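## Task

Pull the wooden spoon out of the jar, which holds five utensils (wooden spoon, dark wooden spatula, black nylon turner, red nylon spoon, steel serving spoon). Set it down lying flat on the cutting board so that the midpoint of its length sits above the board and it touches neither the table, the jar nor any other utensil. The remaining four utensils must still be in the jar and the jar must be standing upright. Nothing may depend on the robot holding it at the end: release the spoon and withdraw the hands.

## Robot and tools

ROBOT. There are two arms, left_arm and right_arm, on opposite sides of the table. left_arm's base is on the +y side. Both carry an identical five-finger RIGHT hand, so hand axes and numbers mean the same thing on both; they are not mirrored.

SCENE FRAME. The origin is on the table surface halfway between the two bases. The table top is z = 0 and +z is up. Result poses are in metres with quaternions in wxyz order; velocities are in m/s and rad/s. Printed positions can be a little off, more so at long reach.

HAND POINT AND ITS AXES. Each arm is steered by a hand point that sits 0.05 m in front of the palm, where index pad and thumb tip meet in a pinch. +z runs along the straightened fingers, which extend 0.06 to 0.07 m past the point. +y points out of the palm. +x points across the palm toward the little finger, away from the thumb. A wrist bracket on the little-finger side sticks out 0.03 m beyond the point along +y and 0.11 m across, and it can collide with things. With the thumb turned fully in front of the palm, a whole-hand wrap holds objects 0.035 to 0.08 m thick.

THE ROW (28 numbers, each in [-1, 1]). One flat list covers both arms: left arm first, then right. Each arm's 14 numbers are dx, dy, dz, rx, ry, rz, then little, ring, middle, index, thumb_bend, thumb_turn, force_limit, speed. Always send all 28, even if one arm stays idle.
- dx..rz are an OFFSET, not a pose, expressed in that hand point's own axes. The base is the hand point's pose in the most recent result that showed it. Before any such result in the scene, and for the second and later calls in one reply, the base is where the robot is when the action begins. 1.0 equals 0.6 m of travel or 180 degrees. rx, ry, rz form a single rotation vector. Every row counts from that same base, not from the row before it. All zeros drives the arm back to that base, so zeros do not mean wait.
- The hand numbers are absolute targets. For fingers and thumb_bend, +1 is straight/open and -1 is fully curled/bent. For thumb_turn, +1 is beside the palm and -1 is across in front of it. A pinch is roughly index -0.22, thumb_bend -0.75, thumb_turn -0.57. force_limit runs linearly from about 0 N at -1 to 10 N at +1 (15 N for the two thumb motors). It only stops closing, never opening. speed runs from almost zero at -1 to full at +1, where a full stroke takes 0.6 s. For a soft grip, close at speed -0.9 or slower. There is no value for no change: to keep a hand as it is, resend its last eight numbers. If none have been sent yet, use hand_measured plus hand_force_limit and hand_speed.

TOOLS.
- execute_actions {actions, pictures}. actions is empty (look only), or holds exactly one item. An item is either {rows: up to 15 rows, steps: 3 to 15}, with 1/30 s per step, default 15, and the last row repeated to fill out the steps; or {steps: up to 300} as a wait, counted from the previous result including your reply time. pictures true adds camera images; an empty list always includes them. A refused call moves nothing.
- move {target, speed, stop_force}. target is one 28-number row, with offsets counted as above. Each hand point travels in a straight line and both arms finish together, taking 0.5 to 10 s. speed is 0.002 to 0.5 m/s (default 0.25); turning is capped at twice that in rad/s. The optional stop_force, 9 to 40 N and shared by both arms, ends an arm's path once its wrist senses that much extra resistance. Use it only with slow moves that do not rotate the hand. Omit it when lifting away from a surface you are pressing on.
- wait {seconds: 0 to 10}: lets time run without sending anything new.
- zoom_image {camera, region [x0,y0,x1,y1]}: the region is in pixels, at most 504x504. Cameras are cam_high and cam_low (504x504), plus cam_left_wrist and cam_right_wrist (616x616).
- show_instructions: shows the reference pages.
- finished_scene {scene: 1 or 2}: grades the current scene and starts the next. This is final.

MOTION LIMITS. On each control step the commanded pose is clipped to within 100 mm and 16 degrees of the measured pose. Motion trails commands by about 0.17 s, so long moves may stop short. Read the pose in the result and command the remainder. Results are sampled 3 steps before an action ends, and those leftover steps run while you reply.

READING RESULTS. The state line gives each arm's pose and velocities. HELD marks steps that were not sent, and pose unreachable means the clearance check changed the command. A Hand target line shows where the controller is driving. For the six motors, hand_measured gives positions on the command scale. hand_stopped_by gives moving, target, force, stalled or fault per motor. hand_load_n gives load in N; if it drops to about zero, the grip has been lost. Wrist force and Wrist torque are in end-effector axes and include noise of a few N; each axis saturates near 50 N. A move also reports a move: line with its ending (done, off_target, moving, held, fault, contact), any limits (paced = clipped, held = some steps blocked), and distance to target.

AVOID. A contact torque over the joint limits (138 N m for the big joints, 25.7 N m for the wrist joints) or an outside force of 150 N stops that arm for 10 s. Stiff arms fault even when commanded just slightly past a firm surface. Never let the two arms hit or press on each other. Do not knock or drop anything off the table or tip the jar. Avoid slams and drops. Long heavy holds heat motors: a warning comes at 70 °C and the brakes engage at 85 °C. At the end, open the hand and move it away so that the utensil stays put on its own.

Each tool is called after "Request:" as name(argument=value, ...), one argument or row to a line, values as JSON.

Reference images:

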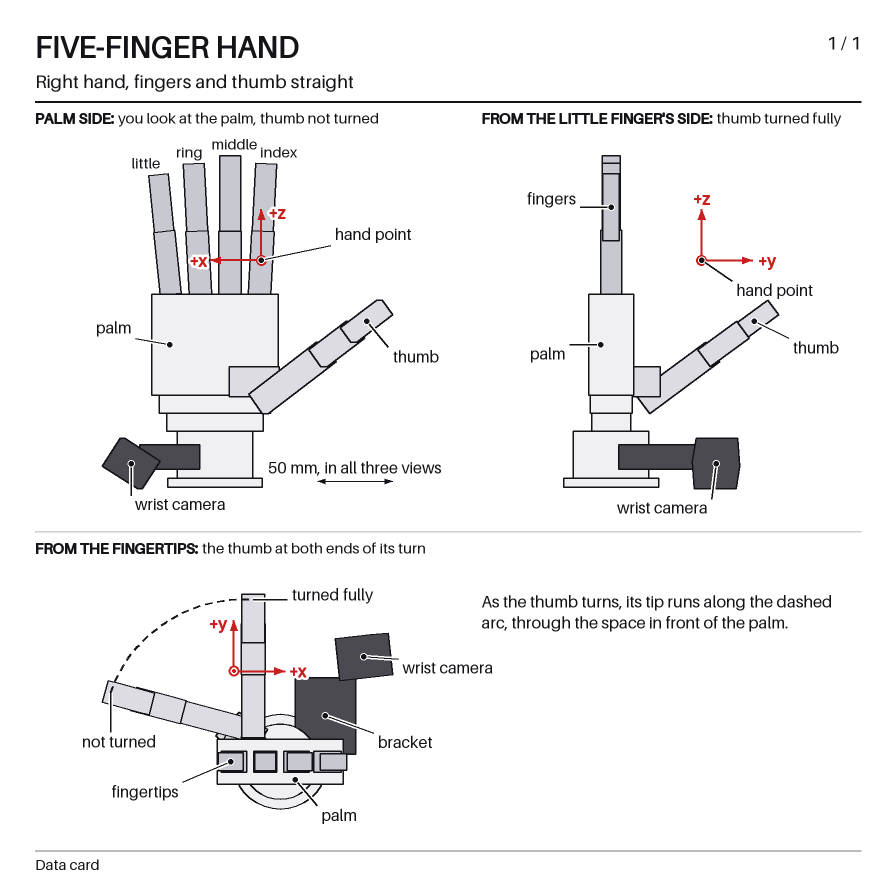

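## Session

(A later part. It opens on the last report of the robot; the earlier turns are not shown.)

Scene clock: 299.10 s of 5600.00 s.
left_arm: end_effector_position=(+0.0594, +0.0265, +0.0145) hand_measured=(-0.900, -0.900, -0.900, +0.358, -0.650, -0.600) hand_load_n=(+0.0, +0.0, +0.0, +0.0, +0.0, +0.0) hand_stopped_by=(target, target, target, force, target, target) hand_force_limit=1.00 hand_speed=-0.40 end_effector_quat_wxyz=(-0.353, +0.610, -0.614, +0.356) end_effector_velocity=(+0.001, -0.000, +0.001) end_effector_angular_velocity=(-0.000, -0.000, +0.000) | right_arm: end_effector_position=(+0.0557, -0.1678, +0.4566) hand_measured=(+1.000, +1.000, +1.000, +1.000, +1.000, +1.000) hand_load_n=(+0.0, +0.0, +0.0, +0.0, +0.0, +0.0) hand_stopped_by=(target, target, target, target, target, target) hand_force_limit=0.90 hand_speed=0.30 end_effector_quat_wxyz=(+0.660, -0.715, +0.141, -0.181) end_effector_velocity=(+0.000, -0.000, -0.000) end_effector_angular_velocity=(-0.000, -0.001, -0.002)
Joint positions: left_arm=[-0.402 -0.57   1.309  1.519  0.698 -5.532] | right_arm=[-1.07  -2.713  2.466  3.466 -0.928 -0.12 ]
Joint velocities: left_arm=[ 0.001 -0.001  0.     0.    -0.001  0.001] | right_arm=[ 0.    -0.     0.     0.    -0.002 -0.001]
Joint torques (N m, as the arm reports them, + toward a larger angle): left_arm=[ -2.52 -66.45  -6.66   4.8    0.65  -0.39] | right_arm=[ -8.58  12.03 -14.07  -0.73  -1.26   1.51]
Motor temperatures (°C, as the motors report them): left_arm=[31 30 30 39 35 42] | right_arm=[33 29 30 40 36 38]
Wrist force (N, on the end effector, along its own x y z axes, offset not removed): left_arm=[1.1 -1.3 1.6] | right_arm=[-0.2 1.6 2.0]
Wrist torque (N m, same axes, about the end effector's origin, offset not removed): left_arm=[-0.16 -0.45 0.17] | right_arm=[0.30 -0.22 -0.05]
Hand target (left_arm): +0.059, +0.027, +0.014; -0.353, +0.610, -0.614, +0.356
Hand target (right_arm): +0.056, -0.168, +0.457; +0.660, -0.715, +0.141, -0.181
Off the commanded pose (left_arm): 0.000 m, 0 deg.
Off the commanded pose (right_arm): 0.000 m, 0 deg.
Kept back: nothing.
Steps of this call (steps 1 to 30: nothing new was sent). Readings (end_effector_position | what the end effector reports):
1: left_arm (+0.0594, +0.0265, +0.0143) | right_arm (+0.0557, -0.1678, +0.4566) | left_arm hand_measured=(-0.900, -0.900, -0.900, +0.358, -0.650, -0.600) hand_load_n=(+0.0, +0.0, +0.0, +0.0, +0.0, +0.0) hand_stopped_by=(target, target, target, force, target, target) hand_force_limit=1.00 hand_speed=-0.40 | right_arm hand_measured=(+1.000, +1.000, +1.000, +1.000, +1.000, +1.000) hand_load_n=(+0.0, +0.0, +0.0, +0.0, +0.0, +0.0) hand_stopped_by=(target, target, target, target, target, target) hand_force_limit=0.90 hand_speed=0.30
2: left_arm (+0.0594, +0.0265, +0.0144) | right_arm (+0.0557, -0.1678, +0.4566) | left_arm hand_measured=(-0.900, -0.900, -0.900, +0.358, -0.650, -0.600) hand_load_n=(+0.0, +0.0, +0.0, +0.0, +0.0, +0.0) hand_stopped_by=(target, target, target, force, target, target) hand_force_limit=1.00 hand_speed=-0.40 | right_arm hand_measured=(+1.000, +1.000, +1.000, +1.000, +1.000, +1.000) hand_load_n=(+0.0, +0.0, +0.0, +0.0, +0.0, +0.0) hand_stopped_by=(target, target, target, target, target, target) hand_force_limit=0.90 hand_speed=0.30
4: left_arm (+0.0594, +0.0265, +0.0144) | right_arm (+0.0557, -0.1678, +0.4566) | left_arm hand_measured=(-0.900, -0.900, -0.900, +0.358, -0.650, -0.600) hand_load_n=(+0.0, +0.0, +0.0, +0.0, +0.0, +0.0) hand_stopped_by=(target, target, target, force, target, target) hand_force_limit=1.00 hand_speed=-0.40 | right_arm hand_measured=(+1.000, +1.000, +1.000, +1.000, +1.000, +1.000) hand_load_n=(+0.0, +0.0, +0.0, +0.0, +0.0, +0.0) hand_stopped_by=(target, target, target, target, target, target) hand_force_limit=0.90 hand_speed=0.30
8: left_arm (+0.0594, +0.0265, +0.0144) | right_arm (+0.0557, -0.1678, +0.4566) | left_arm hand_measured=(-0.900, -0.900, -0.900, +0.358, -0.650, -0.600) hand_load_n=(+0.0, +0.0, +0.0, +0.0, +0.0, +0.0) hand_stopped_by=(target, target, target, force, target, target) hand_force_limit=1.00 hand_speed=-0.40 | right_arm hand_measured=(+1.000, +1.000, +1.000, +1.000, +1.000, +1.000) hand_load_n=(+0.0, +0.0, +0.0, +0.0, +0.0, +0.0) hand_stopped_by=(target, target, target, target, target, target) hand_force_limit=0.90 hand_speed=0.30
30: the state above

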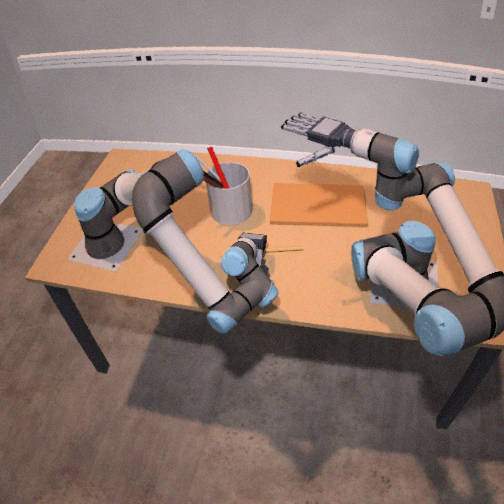

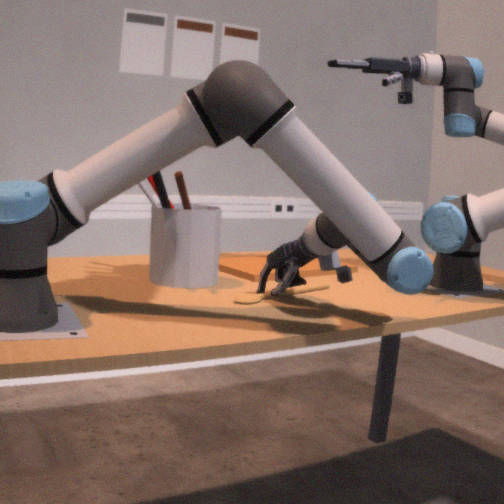

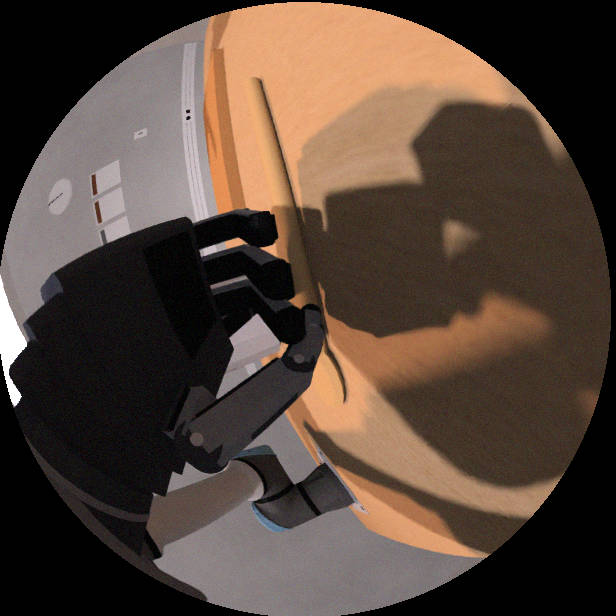

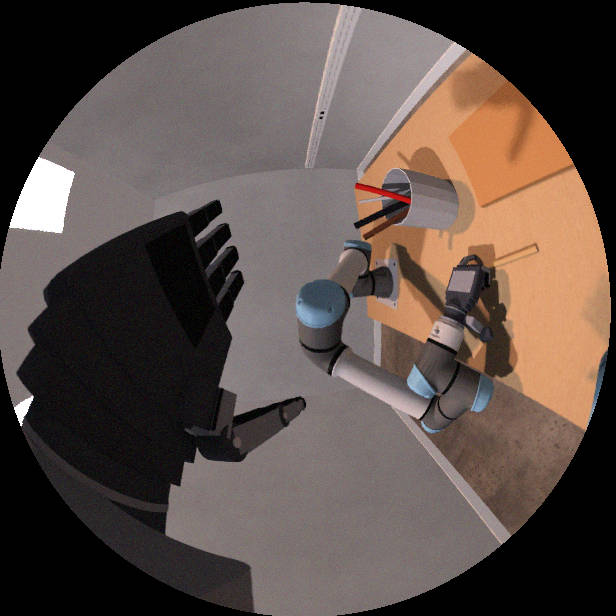

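Index jammed on table. Rise 4 mm more while closing.

Request:
move(
  target=[0,-0.006,-0.0035,0,0,0, -0.9,-0.9,-0.9,-0.8,-0.65,-0.6,1,-0.5, 0,0,0,0,0,0, 1,1,1,1,1,1,0.9,0.3],
  speed=0.003,
)

Request:
wait(
  seconds=1,
)

Request:
zoom_image(
  camera="cam_low",
  region=[180,150,400,320],
)

Scene clock: 300.93 s of 5600.00 s.
left_arm: end_effector_position=(+0.0594, +0.0265, +0.0185) hand_measured=(-0.900, -0.900, -0.900, +0.266, -0.650, -0.600) hand_load_n=(+0.0, +0.0, +0.0, +0.0, +0.0, +0.0) hand_stopped_by=(target, target, target, force, target, target) hand_force_limit=1.00 hand_speed=-0.50 end_effector_quat_wxyz=(-0.353, +0.610, -0.614, +0.356) end_effector_velocity=(-0.001, -0.000, +0.002) end_effector_angular_velocity=(-0.001, +0.002, -0.001) | right_arm: end_effector_position=(+0.0557, -0.1678, +0.4566) hand_measured=(+1.000, +1.000, +1.000, +1.000, +1.000, +1.000) hand_load_n=(+0.0, +0.0, +0.0, +0.0, +0.0, +0.0) hand_stopped_by=(target, target, target, target, target, target) hand_force_limit=0.90 hand_speed=0.30 end_effector_quat_wxyz=(+0.660, -0.715, +0.141, -0.181) end_effector_velocity=(-0.001, +0.000, +0.000) end_effector_angular_velocity=(+0.000, +0.000, +0.001)
Joint positions: left_arm=[-0.403 -0.577  1.31   1.524  0.698 -5.532] | right_arm=[-1.07  -2.713  2.466  3.466 -0.928 -0.12 ]
Joint velocities: left_arm=[-0.001 -0.004  0.     0.001  0.001  0.002] | right_arm=[ 0.002 -0.    -0.     0.    -0.     0.   ]
Joint torques (N m, as the arm reports them, + toward a larger angle): left_arm=[ -8.16 -65.41  -6.56   4.65   1.36  -2.33] | right_arm=[ -7.72  12.32 -13.98  -0.89  -1.41   1.28]
Motor temperatures (°C, as the motors report them): left_arm=[31 30 30 39 35 42] | right_arm=[33 29 30 40 36 38]
Wrist force (N, on the end effector, along its own x y z axes, offset not removed): left_arm=[1.1 -1.5 2.0] | right_arm=[0.1 0.4 1.0]
Wrist torque (N m, same axes, about the end effector's origin, offset not removed): left_arm=[-0.29 -0.43 0.18] | right_arm=[0.11 -0.13 -0.01]
Hand target (left_arm): +0.059, +0.027, +0.019; -0.353, +0.610, -0.614, +0.356
Hand target (right_arm): +0.056, -0.168, +0.457; +0.660, -0.715, +0.141, -0.181
Off the commanded pose (left_arm): 0.000 m, 0 deg.
Off the commanded pose (right_arm): 0.000 m, 0 deg.
Kept back: nothing.
move: done

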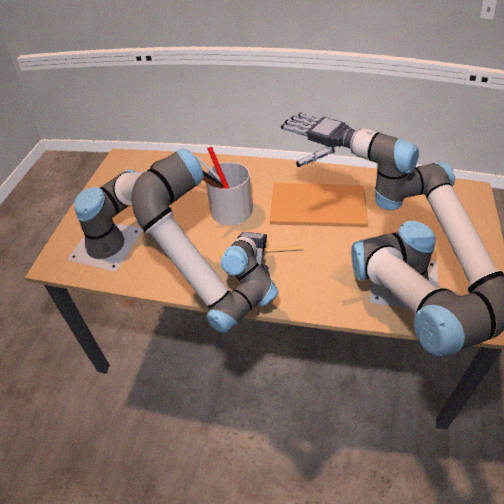

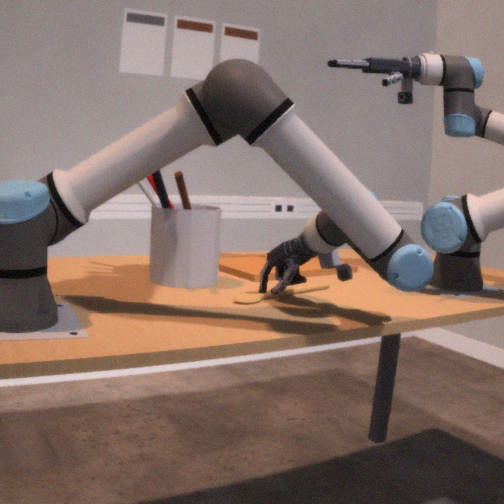

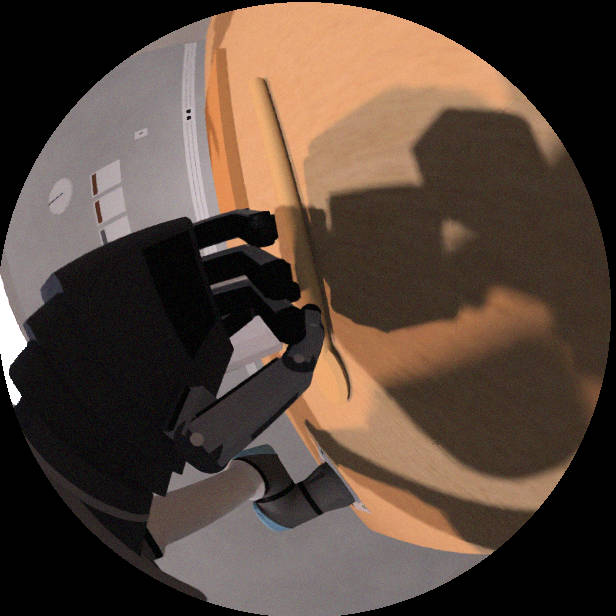

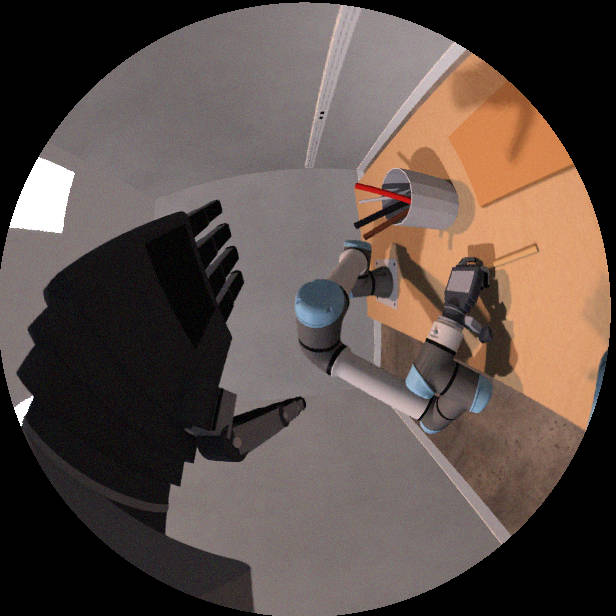

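Scene clock: 301.93 s of 5600.00 s.
left_arm: end_effector_position=(+0.0594, +0.0265, +0.0186) hand_measured=(-0.900, -0.900, -0.900, +0.266, -0.650, -0.600) hand_load_n=(+0.0, +0.0, +0.0, +0.0, +0.0, +0.0) hand_stopped_by=(target, target, target, force, target, target) hand_force_limit=1.00 hand_speed=-0.50 end_effector_quat_wxyz=(-0.353, +0.610, -0.614, +0.356) end_effector_velocity=(+0.000, +0.000, +0.000) end_effector_angular_velocity=(-0.000, -0.000, +0.000) | right_arm: end_effector_position=(+0.0557, -0.1678, +0.4566) hand_measured=(+1.000, +1.000, +1.000, +1.000, +1.000, +1.000) hand_load_n=(+0.0, +0.0, +0.0, +0.0, +0.0, +0.0) hand_stopped_by=(target, target, target, target, target, target) hand_force_limit=0.90 hand_speed=0.30 end_effector_quat_wxyz=(+0.660, -0.715, +0.141, -0.181) end_effector_velocity=(+0.000, +0.000, -0.000) end_effector_angular_velocity=(+0.000, +0.001, -0.000)
Joint positions: left_arm=[-0.403 -0.577  1.31   1.525  0.698 -5.532] | right_arm=[-1.07  -2.713  2.466  3.466 -0.928 -0.12 ]
Joint velocities: left_arm=[ 0.    -0.     0.001 -0.    -0.001 -0.001] | right_arm=[-0.001  0.     0.    -0.     0.001  0.   ]
Joint torques (N m, as the arm reports them, + toward a larger angle): left_arm=[ -7.52 -65.84  -7.03   4.62   1.49  -2.36] | right_arm=[ -8.24  12.45 -13.78  -0.88  -1.35   1.3 ]
Motor temperatures (°C, as the motors report them): left_arm=[31 30 30 39 35 42] | right_arm=[33 29 30 40 36 38]
Wrist force (N, on the end effector, along its own x y z axes, offset not removed): left_arm=[-0.2 -0.2 0.8] | right_arm=[1.8 1.3 1.6]
Wrist torque (N m, same axes, about the end effector's origin, offset not removed): left_arm=[0.02 -0.26 0.11] | right_arm=[0.30 -0.52 0.13]
Hand target (left_arm): +0.059, +0.027, +0.019; -0.353, +0.610, -0.614, +0.356
Hand target (right_arm): +0.056, -0.168, +0.457; +0.660, -0.715, +0.141, -0.181
Off the commanded pose (left_arm): 0.000 m, 0 deg.
Off the commanded pose (right_arm): 0.000 m, 0 deg.
Kept back: nothing.
Steps of this call (steps 1 to 30: nothing new was sent). Readings (end_effector_position | what the end effector reports):
1: left_arm (+0.0594, +0.0265, +0.0185) | right_arm (+0.0557, -0.1678, +0.4566) | left_arm hand_measured=(-0.900, -0.900, -0.900, +0.266, -0.650, -0.600) hand_load_n=(+0.0, +0.0, +0.0, +0.0, +0.0, +0.0) hand_stopped_by=(target, target, target, force, target, target) hand_force_limit=1.00 hand_speed=-0.50 | right_arm hand_measured=(+1.000, +1.000, +1.000, +1.000, +1.000, +1.000) hand_load_n=(+0.0, +0.0, +0.0, +0.0, +0.0, +0.0) hand_stopped_by=(target, target, target, target, target, target) hand_force_limit=0.90 hand_speed=0.30
2: left_arm (+0.0594, +0.0265, +0.0186) | right_arm (+0.0557, -0.1678, +0.4566) | left_arm hand_measured=(-0.900, -0.900, -0.900, +0.266, -0.650, -0.600) hand_load_n=(+0.0, +0.0, +0.0, +0.0, +0.0, +0.0) hand_stopped_by=(target, target, target, force, target, target) hand_force_limit=1.00 hand_speed=-0.50 | right_arm hand_measured=(+1.000, +1.000, +1.000, +1.000, +1.000, +1.000) hand_load_n=(+0.0, +0.0, +0.0, +0.0, +0.0, +0.0) hand_stopped_by=(target, target, target, target, target, target) hand_force_limit=0.90 hand_speed=0.30
4: left_arm (+0.0594, +0.0265, +0.0186) | right_arm (+0.0557, -0.1678, +0.4566) | left_arm hand_measured=(-0.900, -0.900, -0.900, +0.266, -0.650, -0.600) hand_load_n=(+0.0, +0.0, +0.0, +0.0, +0.0, +0.0) hand_stopped_by=(target, target, target, force, target, target) hand_force_limit=1.00 hand_speed=-0.50 | right_arm hand_measured=(+1.000, +1.000, +1.000, +1.000, +1.000, +1.000) hand_load_n=(+0.0, +0.0, +0.0, +0.0, +0.0, +0.0) hand_stopped_by=(target, target, target, target, target, target) hand_force_limit=0.90 hand_speed=0.30
8: left_arm (+0.0594, +0.0265, +0.0186) | right_arm (+0.0557, -0.1678, +0.4566) | left_arm hand_measured=(-0.900, -0.900, -0.900, +0.266, -0.650, -0.600) hand_load_n=(+0.0, +0.0, +0.0, +0.0, +0.0, +0.0) hand_stopped_by=(target, target, target, force, target, target) hand_force_limit=1.00 hand_speed=-0.50 | right_arm hand_measured=(+1.000, +1.000, +1.000, +1.000, +1.000, +1.000) hand_load_n=(+0.0, +0.0, +0.0, +0.0, +0.0, +0.0) hand_stopped_by=(target, target, target, target, target, target) hand_force_limit=0.90 hand_speed=0.30
30: the state above

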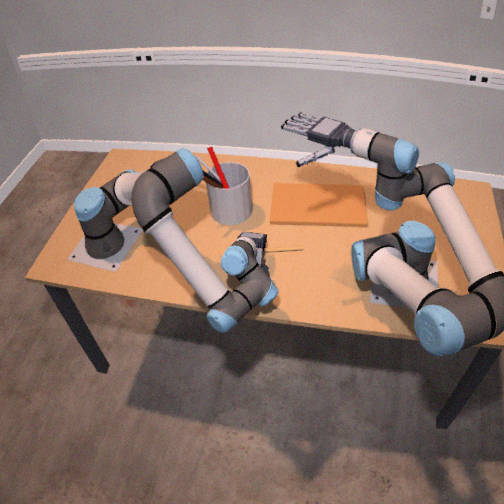

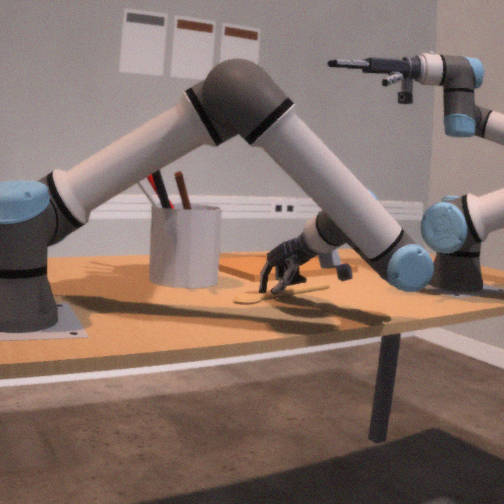

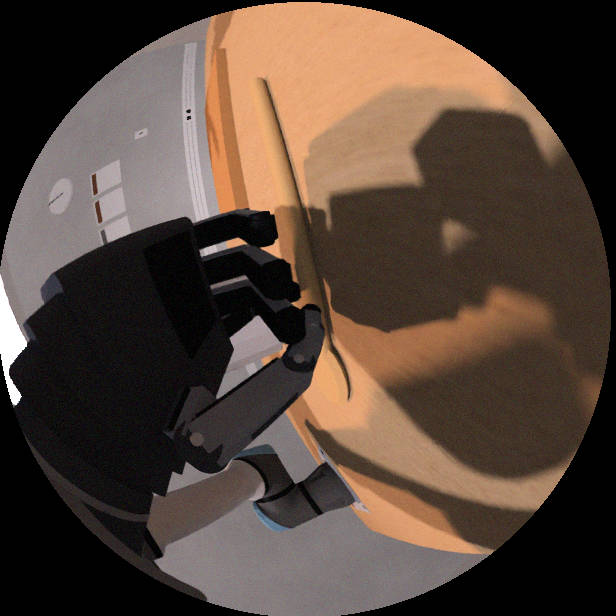

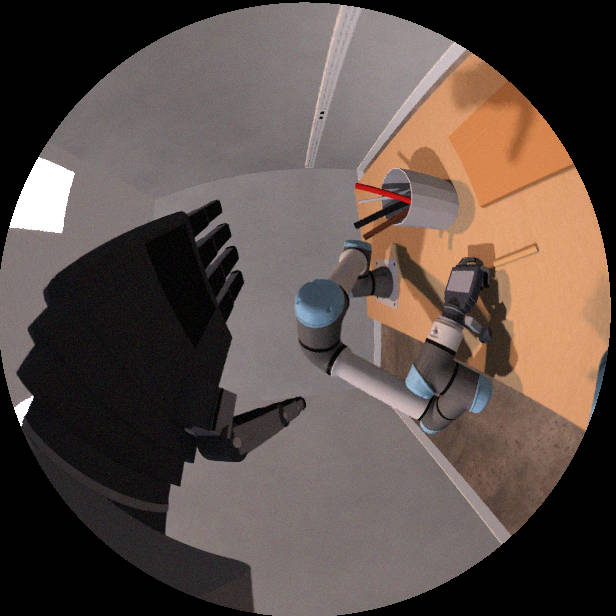

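Region (180, 150, 400, 320) of cam_low's 504x504 image, scaled by 2.291, with more detail than that image has; it fills the top 389 rows of this view, and the rest is white.

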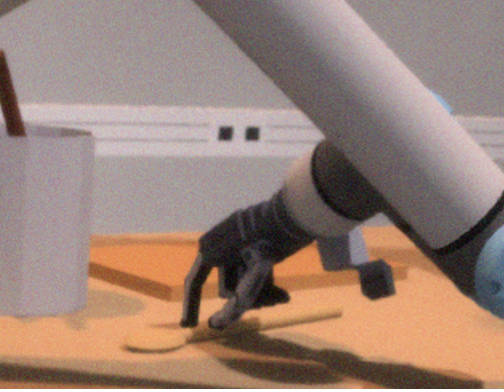

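Request:
move(
  target=[0,0,0,0.055,0,0, -0.9,-0.9,-0.9,-0.8,-0.65,-0.6,1,-0.6, 0,0,0,0,0,0, 1,1,1,1,1,1,0.9,0.3],
  speed=0.02,
)

Request:
wait(
  seconds=1,
)

Request:
zoom_image(
  camera="cam_low",
  region=[180,150,400,320],
)

Scene clock: 306.70 s of 5600.00 s.
left_arm: end_effector_position=(+0.0593, +0.0265, +0.0186) hand_measured=(-0.900, -0.900, -0.900, +0.266, -0.650, -0.600) hand_load_n=(+0.0, +0.0, +0.0, +0.0, +0.0, +0.0) hand_stopped_by=(target, target, target, force, target, target) hand_force_limit=1.00 hand_speed=-0.60 end_effector_quat_wxyz=(-0.404, +0.577, -0.581, +0.407) end_effector_velocity=(-0.000, -0.000, -0.000) end_effector_angular_velocity=(+0.000, -0.013, -0.000) | right_arm: end_effector_position=(+0.0557, -0.1678, +0.4566) hand_measured=(+1.000, +1.000, +1.000, +1.000, +1.000, +1.000) hand_load_n=(+0.0, +0.0, +0.0, +0.0, +0.0, +0.0) hand_stopped_by=(target, target, target, target, target, target) hand_force_limit=0.90 hand_speed=0.30 end_effector_quat_wxyz=(+0.660, -0.715, +0.141, -0.181) end_effector_velocity=(+0.000, -0.000, +0.000) end_effector_angular_velocity=(-0.000, -0.001, -0.001)
Joint positions: left_arm=[-0.444 -0.507  1.336  1.689  0.625 -5.755] | right_arm=[-1.07  -2.713  2.466  3.466 -0.928 -0.12 ]
Joint velocities: left_arm=[-0.003  0.006  0.002  0.013 -0.004 -0.017] | right_arm=[-0.    -0.    -0.     0.    -0.001 -0.001]
Joint torques (N m, as the arm reports them, + toward a larger angle): left_arm=[ -7.22 -39.51  -5.14   4.48  -3.1   -2.49] | right_arm=[ -6.68  12.02 -13.84  -1.07  -1.1    1.54]
Motor temperatures (°C, as the motors report them): left_arm=[31 30 30 39 35 42] | right_arm=[33 29 30 40 36 38]
Wrist force (N, on the end effector, along its own x y z axes, offset not removed): left_arm=[-0.3 -1.1 0.8] | right_arm=[1.0 1.2 2.2]
Wrist torque (N m, same axes, about the end effector's origin, offset not removed): left_arm=[-0.19 -0.21 0.00] | right_arm=[0.31 -0.31 0.00]
Hand target (left_arm): +0.059, +0.027, +0.019; -0.404, +0.577, -0.581, +0.408
Hand target (right_arm): +0.056, -0.168, +0.457; +0.660, -0.715, +0.141, -0.181
Off the commanded pose (left_arm): 0.000 m, 0 deg.
Off the commanded pose (right_arm): 0.000 m, 0 deg.
Kept back: nothing.
move: done

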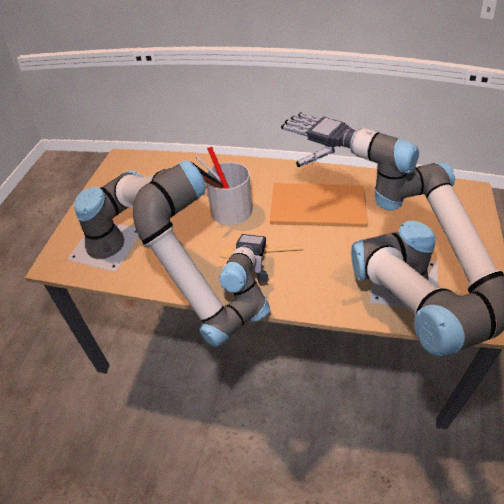

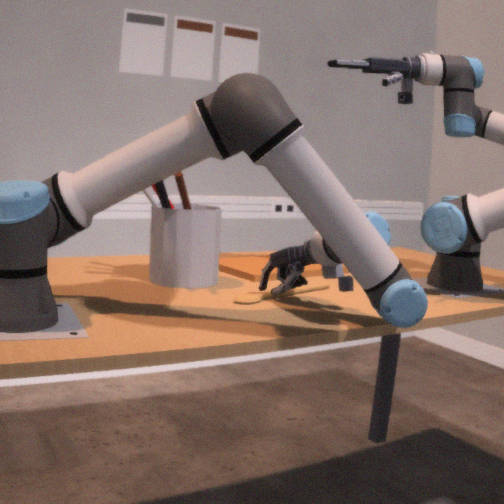

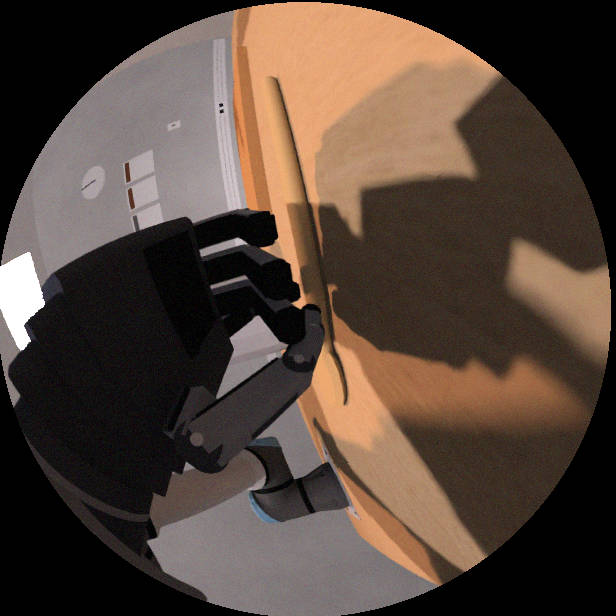

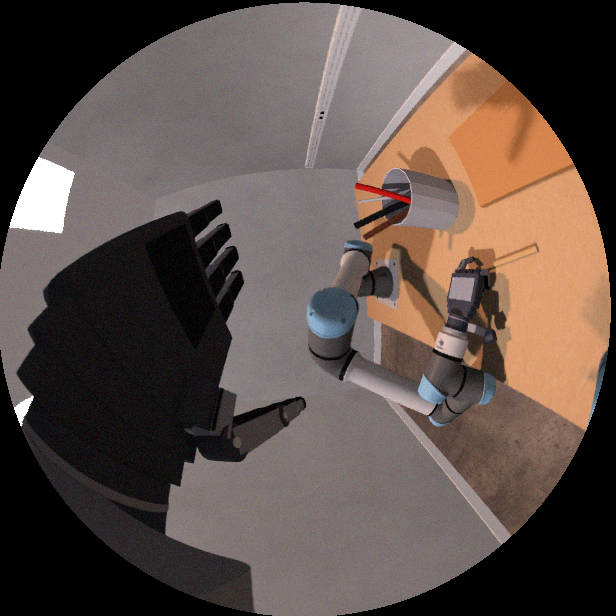

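Scene clock: 307.70 s of 5600.00 s.
left_arm: end_effector_position=(+0.0593, +0.0265, +0.0186) hand_measured=(-0.900, -0.900, -0.900, +0.266, -0.650, -0.600) hand_load_n=(+0.0, +0.0, +0.0, +0.0, +0.0, +0.0) hand_stopped_by=(target, target, target, force, target, target) hand_force_limit=1.00 hand_speed=-0.60 end_effector_quat_wxyz=(-0.404, +0.577, -0.581, +0.408) end_effector_velocity=(-0.002, -0.000, -0.000) end_effector_angular_velocity=(-0.003, +0.000, -0.002) | right_arm: end_effector_position=(+0.0557, -0.1678, +0.4566) hand_measured=(+1.000, +1.000, +1.000, +1.000, +1.000, +1.000) hand_load_n=(+0.0, +0.0, +0.0, +0.0, +0.0, +0.0) hand_stopped_by=(target, target, target, target, target, target) hand_force_limit=0.90 hand_speed=0.30 end_effector_quat_wxyz=(+0.660, -0.715, +0.141, -0.181) end_effector_velocity=(+0.001, +0.000, -0.000) end_effector_angular_velocity=(-0.001, +0.000, -0.001)
Joint positions: left_arm=[-0.444 -0.506  1.336  1.691  0.625 -5.758] | right_arm=[-1.07  -2.713  2.466  3.466 -0.928 -0.12 ]
Joint velocities: left_arm=[-0.003  0.     0.    -0.    -0.    -0.003] | right_arm=[-0.001  0.001  0.     0.     0.    -0.001]
Joint torques (N m, as the arm reports them, + toward a larger angle): left_arm=[ -7.99 -40.21  -5.88   4.39  -2.95  -2.3 ] | right_arm=[ -7.13  11.47 -14.78  -0.75  -1.24   1.37]
Motor temperatures (°C, as the motors report them): left_arm=[31 30 30 39 35 42] | right_arm=[33 29 30 40 36 38]
Wrist force (N, on the end effector, along its own x y z axes, offset not removed): left_arm=[0.1 -1.2 0.8] | right_arm=[0.2 1.1 2.5]
Wrist torque (N m, same axes, about the end effector's origin, offset not removed): left_arm=[-0.13 -0.33 0.07] | right_arm=[0.12 -0.25 0.05]
Hand target (left_arm): +0.059, +0.027, +0.019; -0.404, +0.577, -0.581, +0.408
Hand target (right_arm): +0.056, -0.168, +0.457; +0.660, -0.715, +0.141, -0.181
Off the commanded pose (left_arm): 0.000 m, 0 deg.
Off the commanded pose (right_arm): 0.000 m, 0 deg.
Kept back: nothing.
Steps of this call (steps 1 to 30: nothing new was sent). Readings (end_effector_position | what the end effector reports):
1: left_arm (+0.0593, +0.0265, +0.0186) | right_arm (+0.0557, -0.1678, +0.4566) | left_arm hand_measured=(-0.900, -0.900, -0.900, +0.266, -0.650, -0.600) hand_load_n=(+0.0, +0.0, +0.0, +0.0, +0.0, +0.0) hand_stopped_by=(target, target, target, force, target, target) hand_force_limit=1.00 hand_speed=-0.60 | right_arm hand_measured=(+1.000, +1.000, +1.000, +1.000, +1.000, +1.000) hand_load_n=(+0.0, +0.0, +0.0, +0.0, +0.0, +0.0) hand_stopped_by=(target, target, target, target, target, target) hand_force_limit=0.90 hand_speed=0.30
2: left_arm (+0.0593, +0.0265, +0.0186) | right_arm (+0.0557, -0.1678, +0.4566) | left_arm hand_measured=(-0.900, -0.900, -0.900, +0.266, -0.650, -0.600) hand_load_n=(+0.0, +0.0, +0.0, +0.0, +0.0, +0.0) hand_stopped_by=(target, target, target, force, target, target) hand_force_limit=1.00 hand_speed=-0.60 | right_arm hand_measured=(+1.000, +1.000, +1.000, +1.000, +1.000, +1.000) hand_load_n=(+0.0, +0.0, +0.0, +0.0, +0.0, +0.0) hand_stopped_by=(target, target, target, target, target, target) hand_force_limit=0.90 hand_speed=0.30
4: left_arm (+0.0593, +0.0265, +0.0186) | right_arm (+0.0557, -0.1678, +0.4566) | left_arm hand_measured=(-0.900, -0.900, -0.900, +0.266, -0.650, -0.600) hand_load_n=(+0.0, +0.0, +0.0, +0.0, +0.0, +0.0) hand_stopped_by=(target, target, target, force, target, target) hand_force_limit=1.00 hand_speed=-0.60 | right_arm hand_measured=(+1.000, +1.000, +1.000, +1.000, +1.000, +1.000) hand_load_n=(+0.0, +0.0, +0.0, +0.0, +0.0, +0.0) hand_stopped_by=(target, target, target, target, target, target) hand_force_limit=0.90 hand_speed=0.30
8: left_arm (+0.0593, +0.0265, +0.0186) | right_arm (+0.0557, -0.1678, +0.4566) | left_arm hand_measured=(-0.900, -0.900, -0.900, +0.266, -0.650, -0.600) hand_load_n=(+0.0, +0.0, +0.0, +0.0, +0.0, +0.0) hand_stopped_by=(target, target, target, force, target, target) hand_force_limit=1.00 hand_speed=-0.60 | right_arm hand_measured=(+1.000, +1.000, +1.000, +1.000, +1.000, +1.000) hand_load_n=(+0.0, +0.0, +0.0, +0.0, +0.0, +0.0) hand_stopped_by=(target, target, target, target, target, target) hand_force_limit=0.90 hand_speed=0.30
30: the state above

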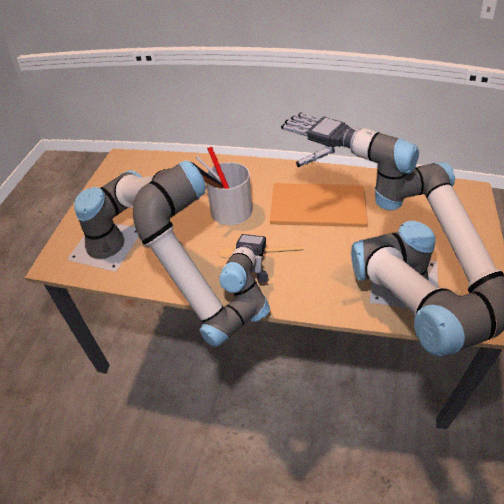

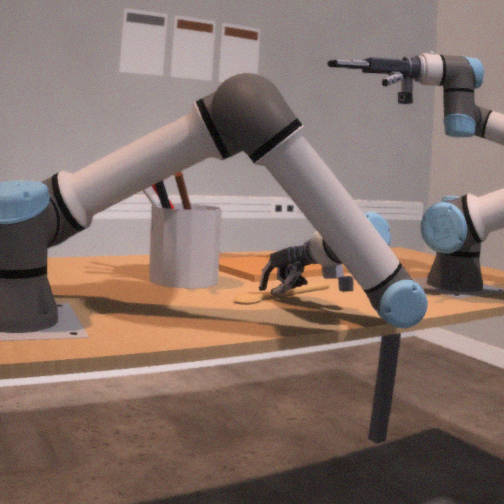

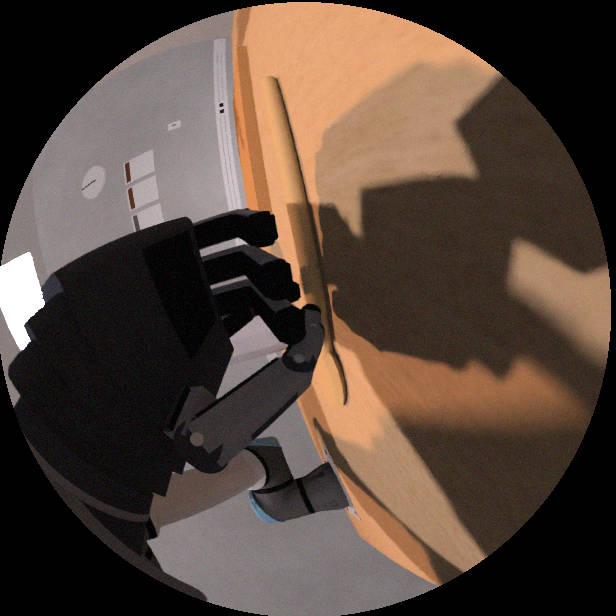

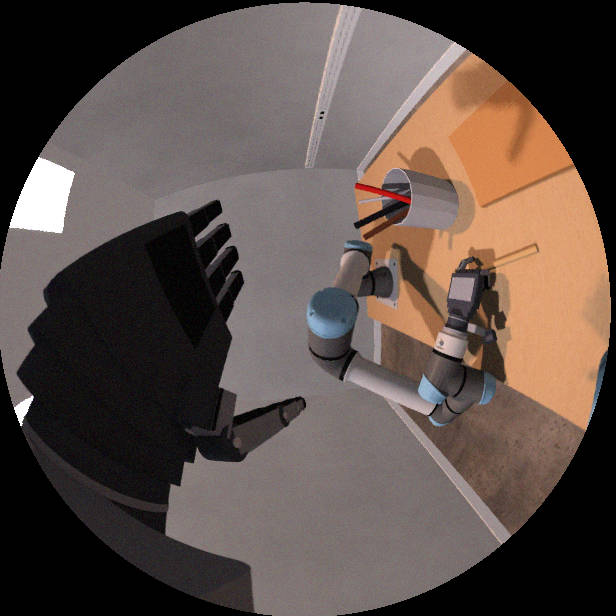

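Region (180, 150, 400, 320) of cam_low's 504x504 image, scaled by 2.291, with more detail than that image has; it fills the top 389 rows of this view, and the rest is white.

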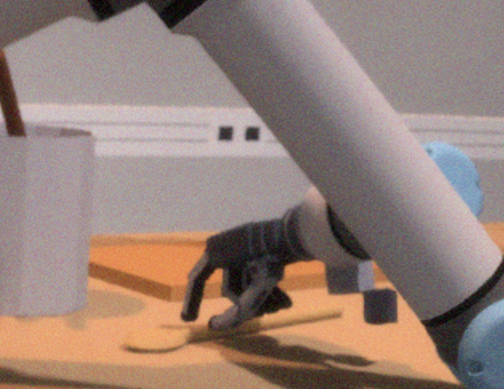

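Forgot to change the target. Close now.

Request:
execute_actions(
  actions=[
    {"rows":[[0,0,0,0,0,0, -0.9,-0.9,-0.9,-0.7,-0.65,-0.6,1,-0.6, 0,0,0,0,0,0, 1,1,1,1,1,1,0.9,0.3]],"steps":15},
  ],
)

Request:
wait(
  seconds=2,
)

Request:
zoom_image(
  camera="cam_low",
  region=[180,150,400,320],
)

Scene clock: 308.20 s of 5600.00 s.
left_arm: end_effector_position=(+0.0593, +0.0265, +0.0186) hand_measured=(-0.900, -0.900, -0.900, +0.068, -0.650, -0.600) hand_load_n=(+0.0, +0.0, +0.0, +0.0, +0.0, +0.0) hand_stopped_by=(target, target, target, moving, target, target) hand_force_limit=1.00 hand_speed=-0.60 end_effector_quat_wxyz=(-0.404, +0.577, -0.581, +0.408) end_effector_velocity=(+0.000, -0.000, +0.001) end_effector_angular_velocity=(-0.002, +0.001, +0.000) | right_arm: end_effector_position=(+0.0557, -0.1678, +0.4566) hand_measured=(+1.000, +1.000, +1.000, +1.000, +1.000, +1.000) hand_load_n=(+0.0, +0.0, +0.0, +0.0, +0.0, +0.0) hand_stopped_by=(target, target, target, target, target, target) hand_force_limit=0.90 hand_speed=0.30 end_effector_quat_wxyz=(+0.660, -0.715, +0.141, -0.181) end_effector_velocity=(+0.000, -0.000, +0.000) end_effector_angular_velocity=(-0.000, -0.000, -0.001)
Joint positions: left_arm=[-0.444 -0.506  1.336  1.691  0.625 -5.758] | right_arm=[-1.07  -2.713  2.466  3.466 -0.928 -0.12 ]
Joint velocities: left_arm=[ 0.001 -0.001 -0.    -0.    -0.001 -0.001] | right_arm=[-0.    -0.    -0.    -0.    -0.001 -0.   ]
Joint torques (N m, as the arm reports them, + toward a larger angle): left_arm=[ -7.5  -39.77  -5.41   4.35  -2.88  -2.26] | right_arm=[ -7.33  12.   -14.23  -0.72  -1.27   1.49]
Motor temperatures (°C, as the motors report them): left_arm=[31 30 30 39 35 42] | right_arm=[33 29 30 40 36 38]
Wrist force (N, on the end effector, along its own x y z axes, offset not removed): left_arm=[-0.1 -0.3 0.8] | right_arm=[0.4 2.6 4.5]
Wrist torque (N m, same axes, about the end effector's origin, offset not removed): left_arm=[-0.09 -0.25 0.08] | right_arm=[0.30 -0.40 -0.05]
Steps of this call (steps 1 to 3: nothing new was sent; steps 4 to 15: the first 12 steps of this action). Readings (end_effector_position | what the end effector reports):
4: left_arm (+0.0593, +0.0265, +0.0186) | right_arm (+0.0557, -0.1678, +0.4566) | left_arm hand_measured=(-0.900, -0.900, -0.900, +0.266, -0.650, -0.600) hand_load_n=(+0.0, +0.0, +0.0, +0.0, +0.0, +0.0) hand_stopped_by=(target, target, target, moving, target, target) hand_force_limit=1.00 hand_speed=-0.60 | right_arm hand_measured=(+1.000, +1.000, +1.000, +1.000, +1.000, +1.000) hand_load_n=(+0.0, +0.0, +0.0, +0.0, +0.0, +0.0) hand_stopped_by=(target, target, target, target, target, target) hand_force_limit=0.90 hand_speed=0.30
5: left_arm (+0.0593, +0.0265, +0.0186) | right_arm (+0.0557, -0.1678, +0.4566) | left_arm hand_measured=(-0.900, -0.900, -0.900, +0.266, -0.650, -0.600) hand_load_n=(+0.0, +0.0, +0.0, +0.0, +0.0, +0.0) hand_stopped_by=(target, target, target, moving, target, target) hand_force_limit=1.00 hand_speed=-0.60 | right_arm hand_measured=(+1.000, +1.000, +1.000, +1.000, +1.000, +1.000) hand_load_n=(+0.0, +0.0, +0.0, +0.0, +0.0, +0.0) hand_stopped_by=(target, target, target, target, target, target) hand_force_limit=0.90 hand_speed=0.30
7: left_arm (+0.0593, +0.0265, +0.0186) | right_arm (+0.0557, -0.1678, +0.4566) | left_arm hand_measured=(-0.900, -0.900, -0.900, +0.246, -0.650, -0.600) hand_load_n=(+0.0, +0.0, +0.0, +0.0, +0.0, +0.0) hand_stopped_by=(target, target, target, moving, target, target) hand_force_limit=1.00 hand_speed=-0.60 | right_arm hand_measured=(+1.000, +1.000, +1.000, +1.000, +1.000, +1.000) hand_load_n=(+0.0, +0.0, +0.0, +0.0, +0.0, +0.0) hand_stopped_by=(target, target, target, target, target, target) hand_force_limit=0.90 hand_speed=0.30
11: left_arm (+0.0593, +0.0265, +0.0186) | right_arm (+0.0557, -0.1678, +0.4566) | left_arm hand_measured=(-0.900, -0.900, -0.900, +0.158, -0.650, -0.600) hand_load_n=(+0.0, +0.0, +0.0, +0.0, +0.0, +0.0) hand_stopped_by=(target, target, target, moving, target, target) hand_force_limit=1.00 hand_speed=-0.60 | right_arm hand_measured=(+1.000, +1.000, +1.000, +1.000, +1.000, +1.000) hand_load_n=(+0.0, +0.0, +0.0, +0.0, +0.0, +0.0) hand_stopped_by=(target, target, target, target, target, target) hand_force_limit=0.90 hand_speed=0.30
15: the state above

Scene clock: 310.30 s of 5600.00 s.
left_arm: end_effector_position=(+0.0593, +0.0265, +0.0186) hand_measured=(-0.900, -0.900, -0.900, -0.120, -0.648, -0.600) hand_load_n=(+0.0, +0.0, +0.0, +11.0, +2.5, +1.5) hand_stopped_by=(target, target, target, force, target, target) hand_force_limit=1.00 hand_speed=-0.60 end_effector_quat_wxyz=(-0.404, +0.577, -0.581, +0.408) end_effector_velocity=(-0.000, -0.000, +0.001) end_effector_angular_velocity=(-0.001, -0.001, -0.002) | right_arm: end_effector_position=(+0.0557, -0.1678, +0.4566) hand_measured=(+1.000, +1.000, +1.000, +1.000, +1.000, +1.000) hand_load_n=(+0.0, +0.0, +0.0, +0.0, +0.0, +0.0) hand_stopped_by=(target, target, target, target, target, target) hand_force_limit=0.90 hand_speed=0.30 end_effector_quat_wxyz=(+0.660, -0.715, +0.141, -0.181) end_effector_velocity=(+0.000, -0.000, -0.000) end_effector_angular_velocity=(+0.000, +0.001, -0.001)
Joint positions: left_arm=[-0.444 -0.506  1.336  1.691  0.625 -5.758] | right_arm=[-1.07  -2.713  2.466  3.466 -0.928 -0.12 ]
Joint velocities: left_arm=[-0.001 -0.001  0.     0.    -0.001 -0.001] | right_arm=[ 0.     0.    -0.     0.    -0.001  0.001]
Joint torques (N m, as the arm reports them, + toward a larger angle): left_arm=[ -7.3  -40.38  -5.77  -1.85   2.22  -2.12] | right_arm=[ -7.73  12.16 -14.45  -0.77  -1.16   1.24]
Motor temperatures (°C, as the motors report them): left_arm=[31 30 30 39 35 42] | right_arm=[33 29 30 40 36 38]
Wrist force (N, on the end effector, along its own x y z axes, offset not removed): left_arm=[0.0 -6.1 -1.1] | right_arm=[1.3 1.7 3.3]
Wrist torque (N m, same axes, about the end effector's origin, offset not removed): left_arm=[-0.06 -0.36 0.12] | right_arm=[0.15 -0.45 0.11]
Hand target (left_arm): +0.059, +0.027, +0.019; -0.404, +0.577, -0.581, +0.408
Hand target (right_arm): +0.056, -0.168, +0.457; +0.660, -0.715, +0.141, -0.181
Off the commanded pose (left_arm): 0.000 m, 0 deg.
Off the commanded pose (right_arm): 0.000 m, 0 deg.
Kept back: nothing.
Steps of this call (steps 1 to 3: the last 3 steps of your previous action; steps 4 to 63: nothing new was sent). Readings (end_effector_position | what the end effector reports):
1: left_arm (+0.0593, +0.0265, +0.0186) | right_arm (+0.0557, -0.1678, +0.4566) | left_arm hand_measured=(-0.900, -0.900, -0.900, +0.046, -0.650, -0.600) hand_load_n=(+0.0, +0.0, +0.0, +0.0, +0.0, +0.0) hand_stopped_by=(target, target, target, moving, target, target) hand_force_limit=1.00 hand_speed=-0.60 | right_arm hand_measured=(+1.000, +1.000, +1.000, +1.000, +1.000, +1.000) hand_load_n=(+0.0, +0.0, +0.0, +0.0, +0.0, +0.0) hand_stopped_by=(target, target, target, target, target, target) hand_force_limit=0.90 hand_speed=0.30
2: left_arm (+0.0593, +0.0265, +0.0186) | right_arm (+0.0557, -0.1678, +0.4566) | left_arm hand_measured=(-0.900, -0.900, -0.900, +0.024, -0.650, -0.600) hand_load_n=(+0.0, +0.0, +0.0, +0.5, +0.0, +0.0) hand_stopped_by=(target, target, target, moving, target, target) hand_force_limit=1.00 hand_speed=-0.60 | right_arm hand_measured=(+1.000, +1.000, +1.000, +1.000, +1.000, +1.000) hand_load_n=(+0.0, +0.0, +0.0, +0.0, +0.0, +0.0) hand_stopped_by=(target, target, target, target, target, target) hand_force_limit=0.90 hand_speed=0.30
4: left_arm (+0.0593, +0.0265, +0.0186) | right_arm (+0.0557, -0.1678, +0.4566) | left_arm hand_measured=(-0.900, -0.900, -0.900, -0.020, -0.650, -0.600) hand_load_n=(+0.0, +0.0, +0.0, +0.0, +0.0, +0.0) hand_stopped_by=(target, target, target, moving, target, target) hand_force_limit=1.00 hand_speed=-0.60 | right_arm hand_measured=(+1.000, +1.000, +1.000, +1.000, +1.000, +1.000) hand_load_n=(+0.0, +0.0, +0.0, +0.0, +0.0, +0.0) hand_stopped_by=(target, target, target, target, target, target) hand_force_limit=0.90 hand_speed=0.30
8: left_arm (+0.0593, +0.0265, +0.0186) | right_arm (+0.0557, -0.1678, +0.4566) | left_arm hand_measured=(-0.900, -0.900, -0.900, -0.108, -0.648, -0.600) hand_load_n=(+0.0, +0.0, +0.0, +8.0, +2.0, +1.0) hand_stopped_by=(target, target, target, moving, target, target) hand_force_limit=1.00 hand_speed=-0.60 | right_arm hand_measured=(+1.000, +1.000, +1.000, +1.000, +1.000, +1.000) hand_load_n=(+0.0, +0.0, +0.0, +0.0, +0.0, +0.0) hand_stopped_by=(target, target, target, target, target, target) hand_force_limit=0.90 hand_speed=0.30
63: the state above

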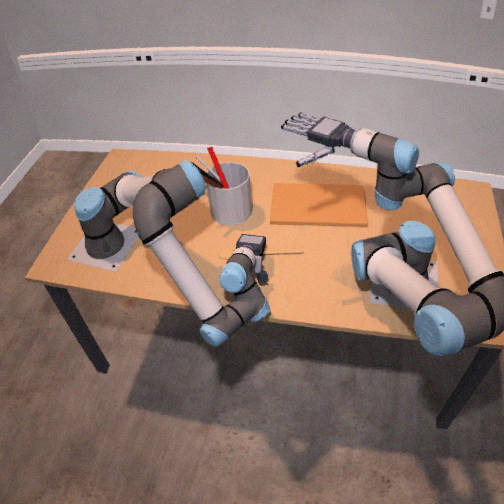

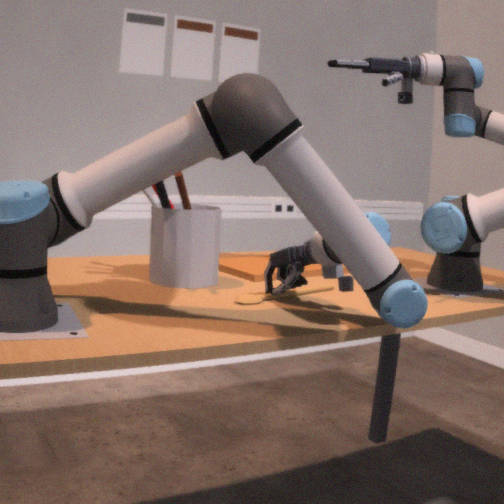

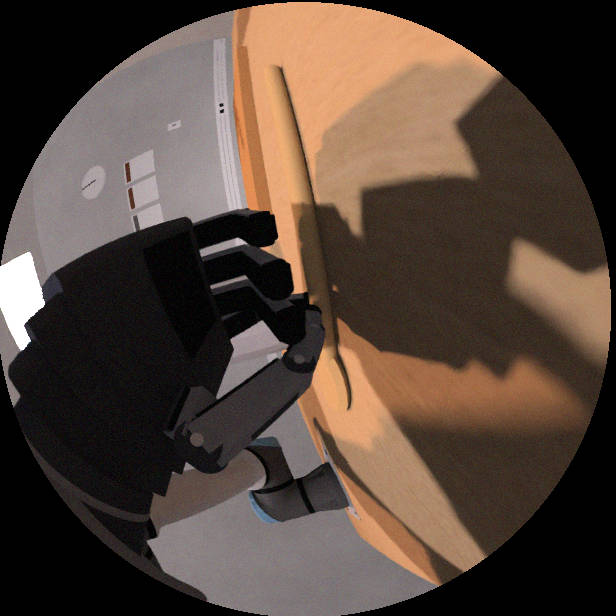

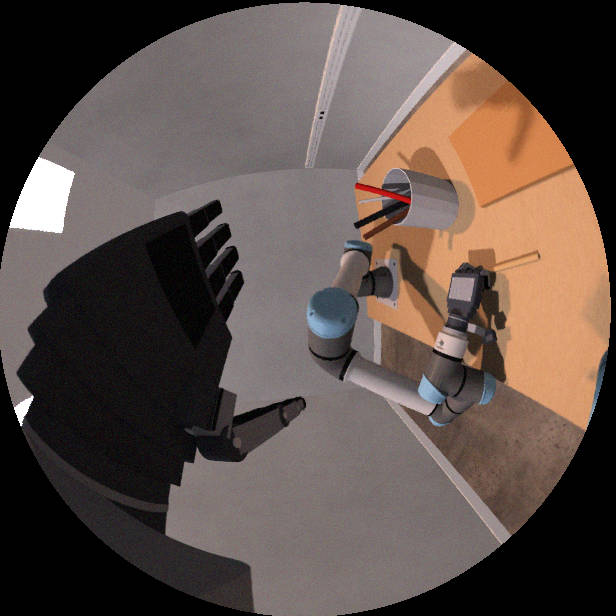

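Region (180, 150, 400, 320) of cam_low's 504x504 image, scaled by 2.291, with more detail than that image has; it fills the top 389 rows of this view, and the rest is white.

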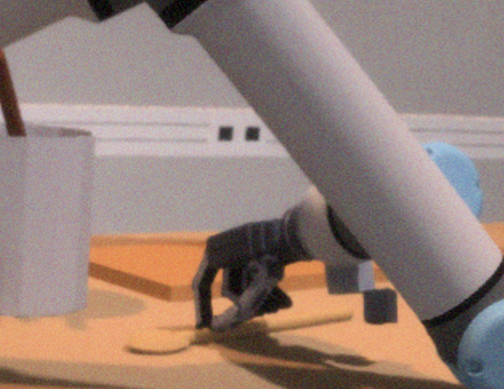

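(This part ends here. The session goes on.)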